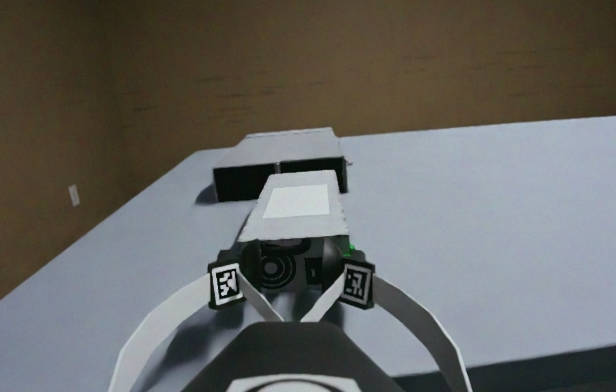

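Scene clock: 896.90 s.
r1.base_odometry: x=-0.826 y=+2.773 heading=-0.720 (m, m, rad; r1's odometry frame)
r1.turned_by_wheels: +0.000 (rad since the last result)
r1.turned_by_imu: +0.000 (rad since the last result)
r1.base_tilt: forward=-0.1 right=-0.3 (deg)
r1.lidar_m: 0.42 0.40 1.29 1.18 1.21 1.61 1.57 1.60 2.09 2.95 0.66 0.46
r1.base_status: done
r1.joint_positions: lift_m=+0.684 arm_m=+0.008 wrist_yaw_rad=+0.090 wrist_pitch_rad=+0.222 wrist_roll_rad=+0.120 gripper_m=+0.033
r1.joint_status: not commanded
r1.motor_effort: lift_m=+19(19) arm_m=-9(9) wrist_yaw_rad=+0(2) wrist_pitch_rad=-5(5) wrist_roll_rad=-1(2) gripper_m=-5(4) wheel_0=+1(2) wheel_1=+2(4) wheel_2=-1(7) (%)
r1.hand_pose: x=+0.4665 y=-0.0618 z=+0.7984 quat_wxyz=(+0.991, +0.055, +0.113, +0.038) (m; r1's base frame)
r1.wrist_depth_mm: - - - - - - - / - - - - - - - / 1808 - - 661 809 723 668 / 1863 - 492 334 433 410 392 / 1576 340 310 271 297 285 274 / 257 252 192 222 190 219 212 / 204 198 202 - 202 205 258
r2.base_odometry: x=+0.797 y=-1.247 heading=-2.454 (m, m, rad; r2's odometry frame)
r2.turned_by_wheels: +0.000 (rad since the last result)
r2.turned_by_imu: +0.000 (rad since the last result)
r2.base_tilt: forward=+0.1 right=-0.1 (deg)
r2.lidar_m: 0.79 0.83 1.51 2.44 2.52 0.71 0.65 0.71 2.39 2.27 1.46 0.84
r2.base_status: not commanded
r2.joint_positions: lift_m=+1.100 arm_m=+0.002 wrist_yaw_rad=+0.000 wrist_pitch_rad=+1.101 wrist_roll_rad=+0.012 gripper_m=+0.110
r2.joint_status: not commanded
r2.motor_effort: lift_m=+23(23) arm_m=-1(1) wrist_yaw_rad=+0(0) wrist_pitch_rad=-2(2) wrist_roll_rad=-1(1) gripper_m=+0(1) wheel_0=+3(3) wheel_1=+3(3) wheel_2=-2(2) (%)
r2.hand_pose: x=+0.3032 y=-0.0874 z=+1.0208 quat_wxyz=(+0.852, +0.005, +0.523, -0.003) (m; r2's base frame)
r2.wrist_depth_mm: 891 904 917 904 931 946 946 / 1042 1060 1078 1060 1098 1118 1118 / 1281 1281 1308 1336 1336 1366 1397 / 1464 1397 1430 1464 1430 1397 1430 / 1336 1308 1336 1336 1281 1336 1336 / 1205 1229 213 1229 205 1229 1229 / 1160 1138 1138 124 1160 1138 1138
pictures: none
No camera images: the call's "cameras" was empty. Leave "cameras" out to get every camera's image.

Scene clock: 899.00 s.
r1.base_odometry: x=-0.811 y=+2.790 heading=-0.720 (m, m, rad; r1's odometry frame)
r1.turned_by_wheels: +0.000 (rad since the last result)
r1.turned_by_imu: +0.000 (rad since the last result)
r1.base_tilt: forward=+0.0 right=-0.4 (deg)
r1.lidar_m: 0.39 0.41 1.24 1.17 1.19 1.58 1.57 1.61 2.09 2.95 0.62 0.42
r1.base_status: done
r1.joint_positions: lift_m=+0.930 arm_m=+0.007 wrist_yaw_rad=+0.000 wrist_pitch_rad=+0.222 wrist_roll_rad=+0.000 gripper_m=+0.100
r1.joint_status: all done
r1.motor_effort: lift_m=+23(23) arm_m=-9(9) wrist_yaw_rad=-1(4) wrist_pitch_rad=-6(8) wrist_roll_rad=-2(3) gripper_m=-2(6) wheel_0=+0(8) wheel_1=-1(9) wheel_2=-1(1) (%)
r1.hand_pose: x=+0.4598 y=-0.0874 z=+1.0445 quat_wxyz=(+0.994, +0.000, +0.111, +0.000) (m; r1's base frame)
r1.wrist_depth_mm: - - - - - - - / - - - - - - - / - - - - - - - / - - - - - - - / - - 768 842 866 891 931 / 1808 1708 569 580 609 668 668 / 1537 535 535 - 554 530 554
r2.base_odometry: x=+0.797 y=-1.247 heading=-2.454 (m, m, rad; r2's odometry frame)
r2.turned_by_wheels: +0.000 (rad since the last result)
r2.turned_by_imu: +0.001 (rad since the last result)
r2.base_tilt: forward=+0.1 right=-0.2 (deg)
r2.lidar_m: 0.79 0.84 1.46 2.42 2.53 0.71 0.64 0.69 2.38 2.27 1.48 0.85
r2.base_status: not commanded
r2.joint_positions: lift_m=+1.100 arm_m=+0.002 wrist_yaw_rad=+0.000 wrist_pitch_rad=+1.101 wrist_roll_rad=+0.012 gripper_m=+0.110
r2.joint_status: not commanded
r2.motor_effort: lift_m=+22(23) arm_m=+0(1) wrist_yaw_rad=+0(0) wrist_pitch_rad=-2(3) wrist_roll_rad=-2(2) gripper_m=-1(1) wheel_0=+3(3) wheel_1=+3(3) wheel_2=-2(2) (%)
r2.hand_pose: x=+0.3032 y=-0.0874 z=+1.0208 quat_wxyz=(+0.852, +0.005, +0.523, -0.003) (m; r2's base frame)
r2.wrist_depth_mm: 891 904 904 917 917 931 946 / 1060 1060 1078 1098 1098 1098 1118 / 1255 1281 1281 1366 1336 1366 1397 / 1430 1430 1430 1430 1430 1430 1464 / 1308 1308 1308 1308 1308 1308 1336 / 1229 1205 214 1205 205 1205 1229 / 1160 1118 1138 124 1138 1138 1138
pictures: none
No camera images: the call's "cameras" was empty. Leave "cameras" out to get every camera's image.

Scene clock: 901.00 s.
r1.base_odometry: x=-0.811 y=+2.790 heading=-0.720 (m, m, rad; r1's odometry frame)
r1.turned_by_wheels: +0.000 (rad since the last result)
r1.turned_by_imu: +0.000 (rad since the last result)
r1.base_tilt: forward=+0.0 right=-0.4 (deg)
r1.lidar_m: 0.37 0.42 1.26 1.18 1.20 1.58 1.54 1.60 2.15 2.95 0.64 0.43
r1.base_status: not commanded
r1.joint_positions: lift_m=+0.930 arm_m=+0.303 wrist_yaw_rad=+0.000 wrist_pitch_rad=+1.101 wrist_roll_rad=+0.000 gripper_m=+0.100
r1.joint_status: all done
r1.motor_effort: lift_m=+23(23) arm_m=+9(9) wrist_yaw_rad=-3(0) wrist_pitch_rad=-2(3) wrist_roll_rad=-1(2) gripper_m=+0(1) wheel_0=+0(0) wheel_1=-1(1) wheel_2=-1(1) (%)
r1.hand_pose: x=+0.6050 y=-0.0874 z=+0.8508 quat_wxyz=(+0.852, +0.000, +0.523, +0.000) (m; r1's base frame)
r1.wrist_depth_mm: 1366 399 347 355 424 433 433 / 788 373 325 329 392 399 404 / 349 347 351 351 366 370 375 / 325 329 327 297 343 345 349 / 306 306 306 278 320 324 329 / 289 289 266 259 296 306 307 / 274 276 282 - 290 289 293
r2.base_odometry: x=+0.797 y=-1.247 heading=-2.454 (m, m, rad; r2's odometry frame)
r2.turned_by_wheels: +0.000 (rad since the last result)
r2.turned_by_imu: +0.000 (rad since the last result)
r2.base_tilt: forward=+0.2 right=-0.2 (deg)
r2.lidar_m: 0.80 0.82 1.49 2.43 2.52 0.71 0.66 0.70 2.39 2.27 1.46 0.83
r2.base_status: not commanded
r2.joint_positions: lift_m=+1.100 arm_m=+0.002 wrist_yaw_rad=+0.000 wrist_pitch_rad=+1.101 wrist_roll_rad=+0.012 gripper_m=+0.110
r2.joint_status: not commanded
r2.motor_effort: lift_m=+23(23) arm_m=+0(0) wrist_yaw_rad=+0(0) wrist_pitch_rad=-3(2) wrist_roll_rad=-3(1) gripper_m=-2(1) wheel_0=+3(3) wheel_1=+3(3) wheel_2=-2(2) (%)
r2.hand_pose: x=+0.3032 y=-0.0874 z=+1.0208 quat_wxyz=(+0.852, +0.005, +0.523, -0.003) (m; r2's base frame)
r2.wrist_depth_mm: 904 904 891 917 917 946 931 / 1060 1078 1078 1078 1118 1118 1138 / 1308 1308 1336 1308 1366 1397 1366 / 1397 1430 1430 1464 1464 1430 1430 / 1308 1308 1308 1336 1308 1308 1336 / 1205 1205 215 1229 206 1229 1229 / 1138 1138 1160 124 1160 1138 1138
pictures: r1_head_camera, r1_wrist_camera
camera_calibration (this result's frames):
r1_wrist_camera: T_world_to_cam=[[-0.012934, -0.99944, 0.0308491, -0.11374], [-0.909301, -0.00107716, -0.416138, 0.94999], [0.415938, -0.0334335, -0.908778, 0.746964], [0, 0, 0, 1]] pos_world=[0.551665, -0.0876791, 1.07766]
Images, in order (width x height): r1_head_camera 420x560, r1_wrist_camera 616x392.

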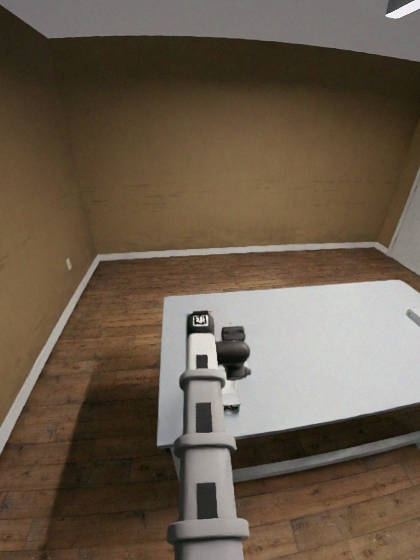

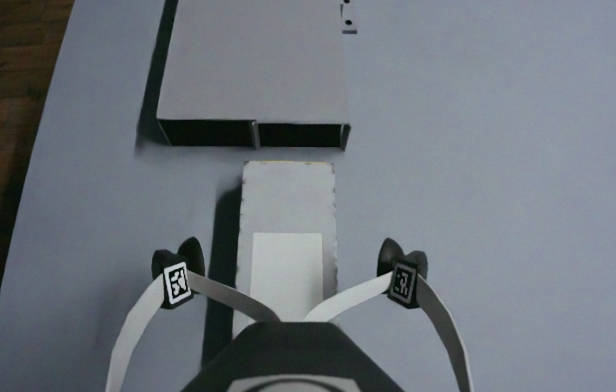

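execute_actions(actions=[{"r1":{"base":{"strafe_m":0.003},"joints":{"lift_m":0.867,"gripper_m":0.087}}}], cameras=[])

execute_actions(actions=[{"r1":{"joints":{"lift_m":0.864,"gripper_m":0.0}}}], cameras=[])

execute_actions(actions=[{"r1":{"base":{"translate_m":-0.1},"joints":{"lift_m":1.045,"arm_m":0.03}},"r2":{"base":{"translate_m":0.38}}}], cameras=["r1_wrist_camera","r2_head_camera"])

Scene clock: 903.40 s.
r1.base_odometry: x=-0.809 y=+2.792 heading=-0.720 (m, m, rad; r1's odometry frame)
r1.turned_by_wheels: +0.000 (rad since the last result)
r1.turned_by_imu: +0.000 (rad since the last result)
r1.base_tilt: forward=-0.1 right=-0.3 (deg)
r1.lidar_m: 0.39 0.42 1.23 1.16 1.21 1.60 1.56 1.61 2.15 2.95 0.63 0.46
r1.base_status: done
r1.joint_positions: lift_m=+0.867 arm_m=+0.303 wrist_yaw_rad=+0.000 wrist_pitch_rad=+1.101 wrist_roll_rad=+0.000 gripper_m=+0.087
r1.joint_status: all done
r1.motor_effort: lift_m=+17(22) arm_m=+8(9) wrist_yaw_rad=-2(1) wrist_pitch_rad=-3(4) wrist_roll_rad=+0(1) gripper_m=-2(1) wheel_0=-1(7) wheel_1=+0(5) wheel_2=+0(0) (%)
r1.hand_pose: x=+0.6050 y=-0.0874 z=+0.7883 quat_wxyz=(+0.852, +0.000, +0.523, +0.000) (m; r1's base frame)
r1.wrist_depth_mm: 319 314 267 272 334 342 349 / 296 296 296 298 314 322 324 / 278 281 281 241 291 297 301 / 259 263 260 226 273 277 278 / 244 245 213 213 257 258 262 / 231 229 198 200 236 245 247 / 219 220 226 - 231 230 235
r2.base_odometry: x=+0.797 y=-1.247 heading=-2.454 (m, m, rad; r2's odometry frame)
r2.turned_by_wheels: +0.000 (rad since the last result)
r2.turned_by_imu: +0.001 (rad since the last result)
r2.base_tilt: forward=+0.1 right=-0.2 (deg)
r2.lidar_m: 0.80 0.83 1.48 2.43 2.55 0.69 0.65 0.73 2.39 2.28 1.48 0.83
r2.base_status: not commanded
r2.joint_positions: lift_m=+1.100 arm_m=+0.002 wrist_yaw_rad=+0.000 wrist_pitch_rad=+1.101 wrist_roll_rad=+0.012 gripper_m=+0.110
r2.joint_status: not commanded
r2.motor_effort: lift_m=+23(23) arm_m=+0(1) wrist_yaw_rad=+0(0) wrist_pitch_rad=-3(2) wrist_roll_rad=-1(1) gripper_m=-1(1) wheel_0=+3(3) wheel_1=+3(3) wheel_2=-2(2) (%)
r2.hand_pose: x=+0.3032 y=-0.0874 z=+1.0208 quat_wxyz=(+0.852, +0.005, +0.523, -0.003) (m; r2's base frame)
r2.wrist_depth_mm: 904 891 917 917 931 931 960 / 1060 1060 1078 1098 1078 1098 1118 / 1281 1281 1336 1336 1336 1366 1366 / 1430 1430 1430 1397 1430 1397 1430 / 1308 1308 1308 1308 1308 1281 1336 / 1205 1229 214 1229 205 1229 1229 / 1138 1118 1160 124 1138 1118 1118
pictures: none
No camera images: the call's "cameras" was empty. Leave "cameras" out to get every camera's image.

Scene clock: 905.07 s.
r1.base_odometry: x=-0.809 y=+2.792 heading=-0.720 (m, m, rad; r1's odometry frame)
r1.turned_by_wheels: +0.000 (rad since the last result)
r1.turned_by_imu: +0.000 (rad since the last result)
r1.base_tilt: forward=+0.0 right=-0.4 (deg)
r1.lidar_m: 0.40 0.45 1.24 1.16 1.20 1.58 1.56 1.61 2.11 2.95 0.65 0.45
r1.base_status: not commanded
r1.joint_positions: lift_m=+0.864 arm_m=+0.304 wrist_yaw_rad=+0.000 wrist_pitch_rad=+1.105 wrist_roll_rad=+0.000 gripper_m=+0.001
r1.joint_status: all done
r1.motor_effort: lift_m=+20(21) arm_m=+8(9) wrist_yaw_rad=-3(4) wrist_pitch_rad=-15(16) wrist_roll_rad=-1(1) gripper_m=-31(33) wheel_0=-1(2) wheel_1=+0(0) wheel_2=+0(0) (%)
r1.hand_pose: x=+0.6040 y=-0.0874 z=+0.7845 quat_wxyz=(+0.851, +0.000, +0.525, +0.000) (m; r1's base frame)
r1.wrist_depth_mm: 307 303 255 263 324 330 338 / 289 289 290 294 301 310 315 / 270 272 268 220 281 287 291 / 253 255 252 206 265 270 273 / 237 241 195 193 250 252 255 / 225 174 180 182 185 234 239 / 212 216 218 - 224 225 227
r2.base_odometry: x=+0.797 y=-1.247 heading=-2.454 (m, m, rad; r2's odometry frame)
r2.turned_by_wheels: +0.000 (rad since the last result)
r2.turned_by_imu: +0.000 (rad since the last result)
r2.base_tilt: forward=+0.1 right=-0.2 (deg)
r2.lidar_m: 0.80 0.85 1.46 2.43 2.53 0.69 0.66 0.69 2.39 2.26 1.46 0.83
r2.base_status: not commanded
r2.joint_positions: lift_m=+1.100 arm_m=+0.002 wrist_yaw_rad=+0.000 wrist_pitch_rad=+1.101 wrist_roll_rad=+0.012 gripper_m=+0.110
r2.joint_status: not commanded
r2.motor_effort: lift_m=+23(23) arm_m=-1(0) wrist_yaw_rad=+0(0) wrist_pitch_rad=-3(2) wrist_roll_rad=-2(2) gripper_m=-3(1) wheel_0=+3(3) wheel_1=+3(3) wheel_2=-2(2) (%)
r2.hand_pose: x=+0.3032 y=-0.0874 z=+1.0208 quat_wxyz=(+0.852, +0.005, +0.523, -0.003) (m; r2's base frame)
r2.wrist_depth_mm: 904 891 904 917 917 931 946 / 1060 1060 1078 1078 1118 1098 1118 / 1281 1281 1308 1336 1366 1336 1397 / 1430 1397 1464 1430 1430 1397 1430 / 1281 1336 1308 1308 1308 1336 1308 / 1229 1205 213 1229 205 1205 1229 / 1138 1138 1138 124 1160 1118 1138
pictures: none
No camera images: the call's "cameras" was empty. Leave "cameras" out to get every camera's image.

Scene clock: 907.80 s.
r1.base_odometry: x=-0.884 y=+2.858 heading=-0.720 (m, m, rad; r1's odometry frame)
r1.turned_by_wheels: +0.000 (rad since the last result)
r1.turned_by_imu: +0.000 (rad since the last result)
r1.base_tilt: forward=-0.1 right=-0.4 (deg)
r1.lidar_m: 0.39 1.76 1.25 1.14 1.17 1.53 1.48 1.51 1.94 3.08 0.80 0.57
r1.base_status: done
r1.joint_positions: lift_m=+1.044 arm_m=+0.032 wrist_yaw_rad=+0.000 wrist_pitch_rad=+1.105 wrist_roll_rad=+0.000 gripper_m=+0.001
r1.joint_status: all done
r1.motor_effort: lift_m=+26(27) arm_m=-9(7) wrist_yaw_rad=-1(0) wrist_pitch_rad=-16(18) wrist_roll_rad=-2(1) gripper_m=-30(30) wheel_0=-1(5) wheel_1=+1(4) wheel_2=+0(7) (%)
r1.hand_pose: x=+0.3320 y=-0.0874 z=+0.9649 quat_wxyz=(+0.851, +0.000, +0.525, +0.000) (m; r1's base frame)
r1.wrist_depth_mm: 1499 1464 559 559 569 585 591 / 1397 530 517 521 535 539 549 / 1281 496 480 222 500 517 521 / 1229 1255 647 206 1255 1336 1308 / 1138 1138 194 194 1060 1205 1229 / 1098 174 180 181 186 1098 1160 / 1025 1042 1078 - 1078 1078 1098
r2.base_odometry: x=+0.503 y=-1.488 heading=-2.454 (m, m, rad; r2's odometry frame)
r2.turned_by_wheels: +0.000 (rad since the last result)
r2.turned_by_imu: +0.001 (rad since the last result)
r2.base_tilt: forward=+0.2 right=-0.2 (deg)
r2.lidar_m: 0.42 0.44 0.95 2.43 2.52 1.07 1.04 1.10 2.37 2.29 0.63 0.44
r2.base_status: done
r2.joint_positions: lift_m=+1.100 arm_m=+0.002 wrist_yaw_rad=+0.000 wrist_pitch_rad=+1.101 wrist_roll_rad=+0.012 gripper_m=+0.110
r2.joint_status: not commanded
r2.motor_effort: lift_m=+23(23) arm_m=-1(1) wrist_yaw_rad=+0(0) wrist_pitch_rad=-3(2) wrist_roll_rad=-2(1) gripper_m=+0(1) wheel_0=+4(9) wheel_1=+1(6) wheel_2=-2(12) (%)
r2.hand_pose: x=+0.3032 y=-0.0874 z=+1.0208 quat_wxyz=(+0.852, +0.005, +0.523, -0.003) (m; r2's base frame)
r2.wrist_depth_mm: 500 504 504 504 508 508 500 / 452 452 455 455 455 455 455 / 413 415 413 415 415 413 415 / 394 399 407 413 421 931 946 / 1182 1205 1229 1229 1205 1281 1308 / 1205 1205 214 1205 206 1205 1229 / 1138 1118 1160 124 1138 1138 1138
pictures: r1_wrist_camera, r2_head_camera
camera_calibration (this result's frames):
r1_wrist_camera: T_world_to_cam=[[-0.0131443, -0.999436, 0.0309071, -0.120824], [-0.911139, -0.000760908, -0.412099, 0.745936], [0.41189, -0.0335774, -0.910615, 0.967385], [0, 0, 0, 1]] pos_world=[0.279607, -0.087706, 1.19205]
Images, in order (width x height): r1_wrist_camera 616x392, r2_head_camera 420x560.

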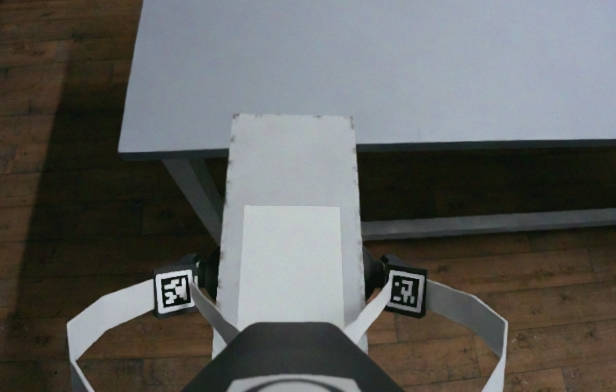

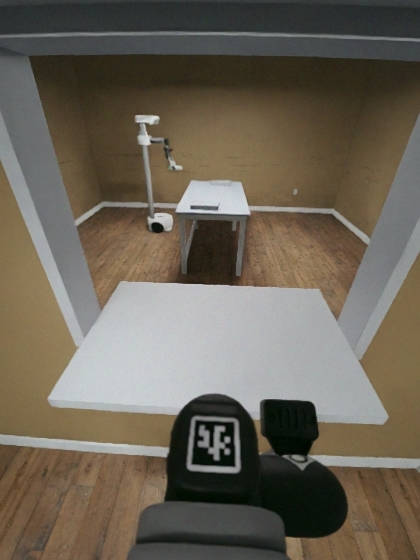

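execute_actions(actions=[{"r1":{"base":{"rotate_rad":-1.555}}}], cameras=[])

execute_actions(actions=[{"r1":{"base":{"translate_m":2.0},"pace":"fast"}}], cameras=["r1_head_left_camera","r2_head_camera"])

Scene clock: 910.27 s.
r1.base_odometry: x=-0.884 y=+2.858 heading=-2.275 (m, m, rad; r1's odometry frame)
r1.turned_by_wheels: -1.555 (rad since the last result)
r1.turned_by_imu: -1.574 (rad since the last result)
r1.base_tilt: forward=+0.0 right=-0.4 (deg)
r1.lidar_m: 0.41 0.77 0.52 0.50 1.76 1.24 1.14 1.19 1.54 1.44 1.53 1.94
r1.base_status: done
r1.joint_positions: lift_m=+1.045 arm_m=+0.032 wrist_yaw_rad=+0.000 wrist_pitch_rad=+1.105 wrist_roll_rad=+0.000 gripper_m=+0.001
r1.joint_status: not commanded
r1.motor_effort: lift_m=+26(26) arm_m=-9(9) wrist_yaw_rad=-2(3) wrist_pitch_rad=-16(17) wrist_roll_rad=+0(2) gripper_m=-31(29) wheel_0=+0(6) wheel_1=-1(4) wheel_2=+0(7) (%)
r1.hand_pose: x=+0.3320 y=-0.0874 z=+0.9650 quat_wxyz=(+0.851, +0.000, +0.525, +0.000) (m; r1's base frame)
r1.wrist_depth_mm: 1430 1499 1537 1576 1499 1618 1661 / 1366 1397 1430 1464 1464 1499 1464 / 1255 1308 1308 221 1366 1397 1397 / 1182 1255 1255 206 1281 1308 1281 / 1118 1138 195 193 1182 1205 1229 / 1060 174 180 182 185 1118 1160 / 946 1060 1060 - 1078 1060 1118
r2.base_odometry: x=+0.503 y=-1.488 heading=-2.454 (m, m, rad; r2's odometry frame)
r2.turned_by_wheels: +0.000 (rad since the last result)
r2.turned_by_imu: +0.001 (rad since the last result)
r2.base_tilt: forward=+0.1 right=-0.2 (deg)
r2.lidar_m: 0.40 0.44 0.95 2.45 2.55 1.08 1.05 1.08 2.39 2.30 0.60 0.43
r2.base_status: not commanded
r2.joint_positions: lift_m=+1.100 arm_m=+0.002 wrist_yaw_rad=+0.000 wrist_pitch_rad=+1.101 wrist_roll_rad=+0.012 gripper_m=+0.110
r2.joint_status: not commanded
r2.motor_effort: lift_m=+23(22) arm_m=+0(0) wrist_yaw_rad=+0(0) wrist_pitch_rad=-2(3) wrist_roll_rad=-2(1) gripper_m=-1(2) wheel_0=+4(4) wheel_1=+1(1) wheel_2=-2(2) (%)
r2.hand_pose: x=+0.3032 y=-0.0874 z=+1.0208 quat_wxyz=(+0.852, +0.005, +0.523, -0.003) (m; r2's base frame)
r2.wrist_depth_mm: 500 504 504 504 504 504 504 / 455 452 459 459 455 452 455 / 415 413 413 415 415 415 415 / 394 399 404 413 421 931 946 / 1160 1205 1229 1205 1205 1281 1308 / 1229 1182 214 1229 205 1229 1229 / 1138 1138 1138 123 1138 1160 1160
pictures: none
No camera images: the call's "cameras" was empty. Leave "cameras" out to get every camera's image.

Scene clock: 917.53 s.
r1.base_odometry: x=-2.179 y=+1.334 heading=-2.275 (m, m, rad; r1's odometry frame)
r1.turned_by_wheels: +0.000 (rad since the last result)
r1.turned_by_imu: +0.003 (rad since the last result)
r1.base_tilt: forward=+0.0 right=-0.4 (deg)
r1.lidar_m: 0.38 1.10 1.27 3.36 0.89 0.86 2.08 2.10 1.42 1.34 1.43 0.25
r1.base_status: done
r1.joint_positions: lift_m=+1.045 arm_m=+0.032 wrist_yaw_rad=+0.000 wrist_pitch_rad=+1.105 wrist_roll_rad=+0.000 gripper_m=+0.001
r1.joint_status: not commanded
r1.motor_effort: lift_m=+26(26) arm_m=-9(9) wrist_yaw_rad=-1(0) wrist_pitch_rad=-13(17) wrist_roll_rad=+0(3) gripper_m=-30(33) wheel_0=+1(4) wheel_1=+0(6) wheel_2=+0(9) (%)
r1.hand_pose: x=+0.3320 y=-0.0874 z=+0.9650 quat_wxyz=(+0.851, +0.000, +0.525, +0.000) (m; r1's base frame)
r1.wrist_depth_mm: 1025 1078 1098 1078 1098 1138 1118 / 1255 1255 1308 1308 1336 1366 1336 / 1308 1281 1281 220 1366 1397 1430 / 1205 1281 1205 206 1281 1308 1336 / 1118 1182 195 193 1229 1205 1205 / 1078 174 180 181 185 1118 1182 / 1025 1025 1060 - 1078 1060 1118
r2.base_odometry: x=+0.503 y=-1.488 heading=-2.454 (m, m, rad; r2's odometry frame)
r2.turned_by_wheels: +0.000 (rad since the last result)
r2.turned_by_imu: +0.002 (rad since the last result)
r2.base_tilt: forward=+0.2 right=-0.2 (deg)
r2.lidar_m: 0.42 0.45 0.93 2.43 2.56 1.09 1.05 1.12 2.38 2.29 0.61 0.43
r2.base_status: not commanded
r2.joint_positions: lift_m=+1.100 arm_m=+0.002 wrist_yaw_rad=+0.000 wrist_pitch_rad=+1.101 wrist_roll_rad=+0.012 gripper_m=+0.110
r2.joint_status: not commanded
r2.motor_effort: lift_m=+23(23) arm_m=-1(0) wrist_yaw_rad=+0(0) wrist_pitch_rad=-2(2) wrist_roll_rad=-1(3) gripper_m=-2(1) wheel_0=+4(4) wheel_1=+1(1) wheel_2=-3(2) (%)
r2.hand_pose: x=+0.3032 y=-0.0874 z=+1.0208 quat_wxyz=(+0.852, +0.005, +0.523, -0.003) (m; r2's base frame)
r2.wrist_depth_mm: 500 504 508 504 508 504 500 / 452 452 452 455 455 455 455 / 413 413 415 415 415 413 415 / 397 399 407 415 418 931 960 / 1182 1229 1229 1255 1205 1281 1281 / 1205 1229 214 1229 205 1255 1229 / 1160 1138 1160 124 1118 1138 1138
pictures: r1_head_left_camera, r2_head_camera
Images, in order (width x height): r1_head_left_camera 420x672, r2_head_camera 420x560.

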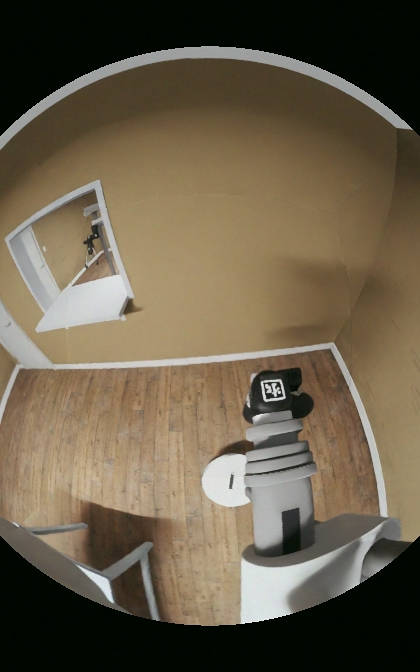

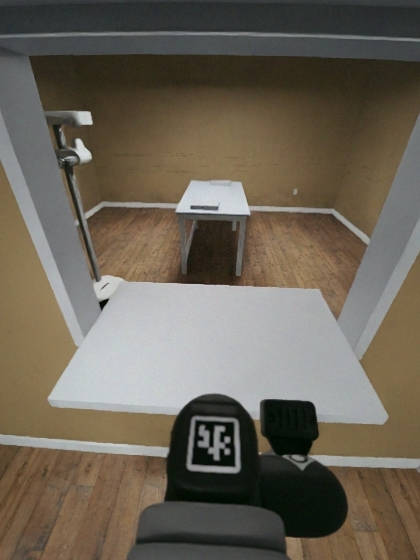

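execute_actions(actions=[{"r1":{"base":{"rotate_rad":0.05}}}], cameras=[])

execute_actions(actions=[{"r1":{"base":{"strafe_m":1.2},"pace":"fast"}}], cameras=["r1_head_camera","r2_head_camera"])

Scene clock: 918.53 s.
r1.base_odometry: x=-2.179 y=+1.334 heading=-2.225 (m, m, rad; r1's odometry frame)
r1.turned_by_wheels: +0.050 (rad since the last result)
r1.turned_by_imu: +0.050 (rad since the last result)
r1.base_tilt: forward=-0.1 right=-0.4 (deg)
r1.lidar_m: 0.38 1.10 1.31 3.33 0.85 0.88 3.21 1.93 1.42 1.34 1.42 0.25
r1.base_status: done
r1.joint_positions: lift_m=+1.045 arm_m=+0.032 wrist_yaw_rad=+0.000 wrist_pitch_rad=+1.105 wrist_roll_rad=+0.000 gripper_m=+0.001
r1.joint_status: not commanded
r1.motor_effort: lift_m=+26(25) arm_m=-9(8) wrist_yaw_rad=-2(3) wrist_pitch_rad=-15(15) wrist_roll_rad=-2(1) gripper_m=-29(32) wheel_0=-2(2) wheel_1=-1(2) wheel_2=-1(4) (%)
r1.hand_pose: x=+0.3320 y=-0.0874 z=+0.9650 quat_wxyz=(+0.851, +0.000, +0.525, +0.000) (m; r1's base frame)
r1.wrist_depth_mm: 1060 1078 1042 1060 1060 1042 1078 / 1255 1281 1308 1308 1281 1308 1255 / 1308 1308 1308 220 1366 1397 1430 / 1205 1255 1229 206 1255 1281 1308 / 1160 1160 194 193 1182 1205 1205 / 1098 174 180 181 185 1098 1138 / 1025 1060 1078 - 1060 1098 1078
r2.base_odometry: x=+0.503 y=-1.488 heading=-2.454 (m, m, rad; r2's odometry frame)
r2.turned_by_wheels: +0.000 (rad since the last result)
r2.turned_by_imu: +0.000 (rad since the last result)
r2.base_tilt: forward=+0.2 right=-0.2 (deg)
r2.lidar_m: 0.42 0.43 0.97 2.43 2.52 1.08 1.04 1.08 2.37 2.30 0.63 0.46
r2.base_status: not commanded
r2.joint_positions: lift_m=+1.100 arm_m=+0.002 wrist_yaw_rad=+0.000 wrist_pitch_rad=+1.101 wrist_roll_rad=+0.012 gripper_m=+0.110
r2.joint_status: not commanded
r2.motor_effort: lift_m=+23(23) arm_m=+0(0) wrist_yaw_rad=+0(0) wrist_pitch_rad=-3(2) wrist_roll_rad=-3(0) gripper_m=-1(1) wheel_0=+4(4) wheel_1=+1(1) wheel_2=-2(2) (%)
r2.hand_pose: x=+0.3032 y=-0.0874 z=+1.0208 quat_wxyz=(+0.852, +0.005, +0.523, -0.003) (m; r2's base frame)
r2.wrist_depth_mm: 500 500 504 508 504 504 500 / 452 455 455 459 452 455 459 / 413 413 418 415 415 415 415 / 392 402 404 413 421 931 946 / 1205 1229 1229 1229 1205 1281 1281 / 1229 1205 214 1229 205 1229 1229 / 1138 1138 1138 124 1138 1138 1160
pictures: none
No camera images: the call's "cameras" was empty. Leave "cameras" out to get every camera's image.

Scene clock: 923.33 s.
r1.base_odometry: x=-1.227 y=+0.603 heading=-2.225 (m, m, rad; r1's odometry frame)
r1.turned_by_wheels: +0.000 (rad since the last result)
r1.turned_by_imu: -0.003 (rad since the last result)
r1.base_tilt: forward=-0.1 right=-0.3 (deg)
r1.lidar_m: 0.38 0.96 1.59 2.17 2.27 0.63 0.57 0.62 2.66 2.56 1.61 0.97
r1.base_status: done
r1.joint_positions: lift_m=+1.045 arm_m=+0.032 wrist_yaw_rad=+0.000 wrist_pitch_rad=+1.105 wrist_roll_rad=+0.000 gripper_m=+0.001
r1.joint_status: not commanded
r1.motor_effort: lift_m=+25(26) arm_m=-9(9) wrist_yaw_rad=-2(1) wrist_pitch_rad=-15(15) wrist_roll_rad=-2(1) gripper_m=-30(31) wheel_0=+0(9) wheel_1=-1(7) wheel_2=-1(0) (%)
r1.hand_pose: x=+0.3320 y=-0.0874 z=+0.9650 quat_wxyz=(+0.851, +0.000, +0.525, +0.000) (m; r1's base frame)
r1.wrist_depth_mm: 1078 1060 1078 1060 1060 1078 1042 / 1281 1281 1308 1336 1336 1281 1281 / 1308 1308 1308 220 1366 1397 1430 / 1205 1229 1205 206 1255 1308 1336 / 1138 1182 194 193 1182 1205 1255 / 1078 174 180 182 184 1118 1182 / 1042 1042 1042 - 1078 1098 1118
r2.base_odometry: x=+0.503 y=-1.488 heading=-2.454 (m, m, rad; r2's odometry frame)
r2.turned_by_wheels: +0.000 (rad since the last result)
r2.turned_by_imu: +0.001 (rad since the last result)
r2.base_tilt: forward=+0.1 right=-0.3 (deg)
r2.lidar_m: 0.41 0.44 0.96 2.44 2.54 1.09 1.02 1.13 2.41 2.28 0.64 0.45
r2.base_status: not commanded
r2.joint_positions: lift_m=+1.100 arm_m=+0.002 wrist_yaw_rad=+0.000 wrist_pitch_rad=+1.101 wrist_roll_rad=+0.012 gripper_m=+0.110
r2.joint_status: not commanded
r2.motor_effort: lift_m=+23(23) arm_m=+0(0) wrist_yaw_rad=+0(0) wrist_pitch_rad=-2(3) wrist_roll_rad=+1(2) gripper_m=-2(1) wheel_0=+4(4) wheel_1=+1(1) wheel_2=-3(2) (%)
r2.hand_pose: x=+0.3032 y=-0.0874 z=+1.0208 quat_wxyz=(+0.852, +0.005, +0.523, -0.003) (m; r2's base frame)
r2.wrist_depth_mm: 504 508 504 504 500 508 500 / 449 452 452 455 452 455 455 / 413 413 413 413 415 415 413 / 394 402 404 413 421 946 946 / 1182 1205 1205 1229 1182 1281 1281 / 1229 1205 214 1205 206 1229 1255 / 1160 1138 1118 123 1138 1118 1138
pictures: r1_head_camera, r2_head_camera
Images, in order (width x height): r1_head_camera 420x560, r2_head_camera 420x560.

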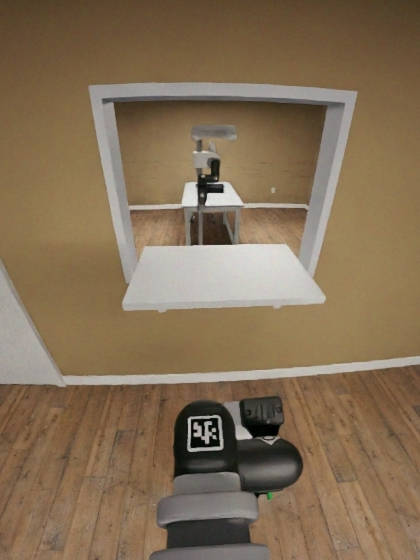

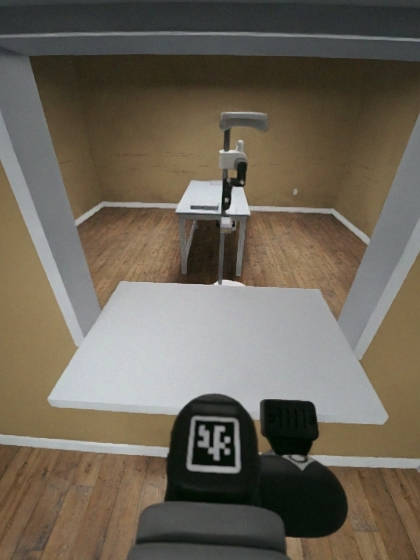

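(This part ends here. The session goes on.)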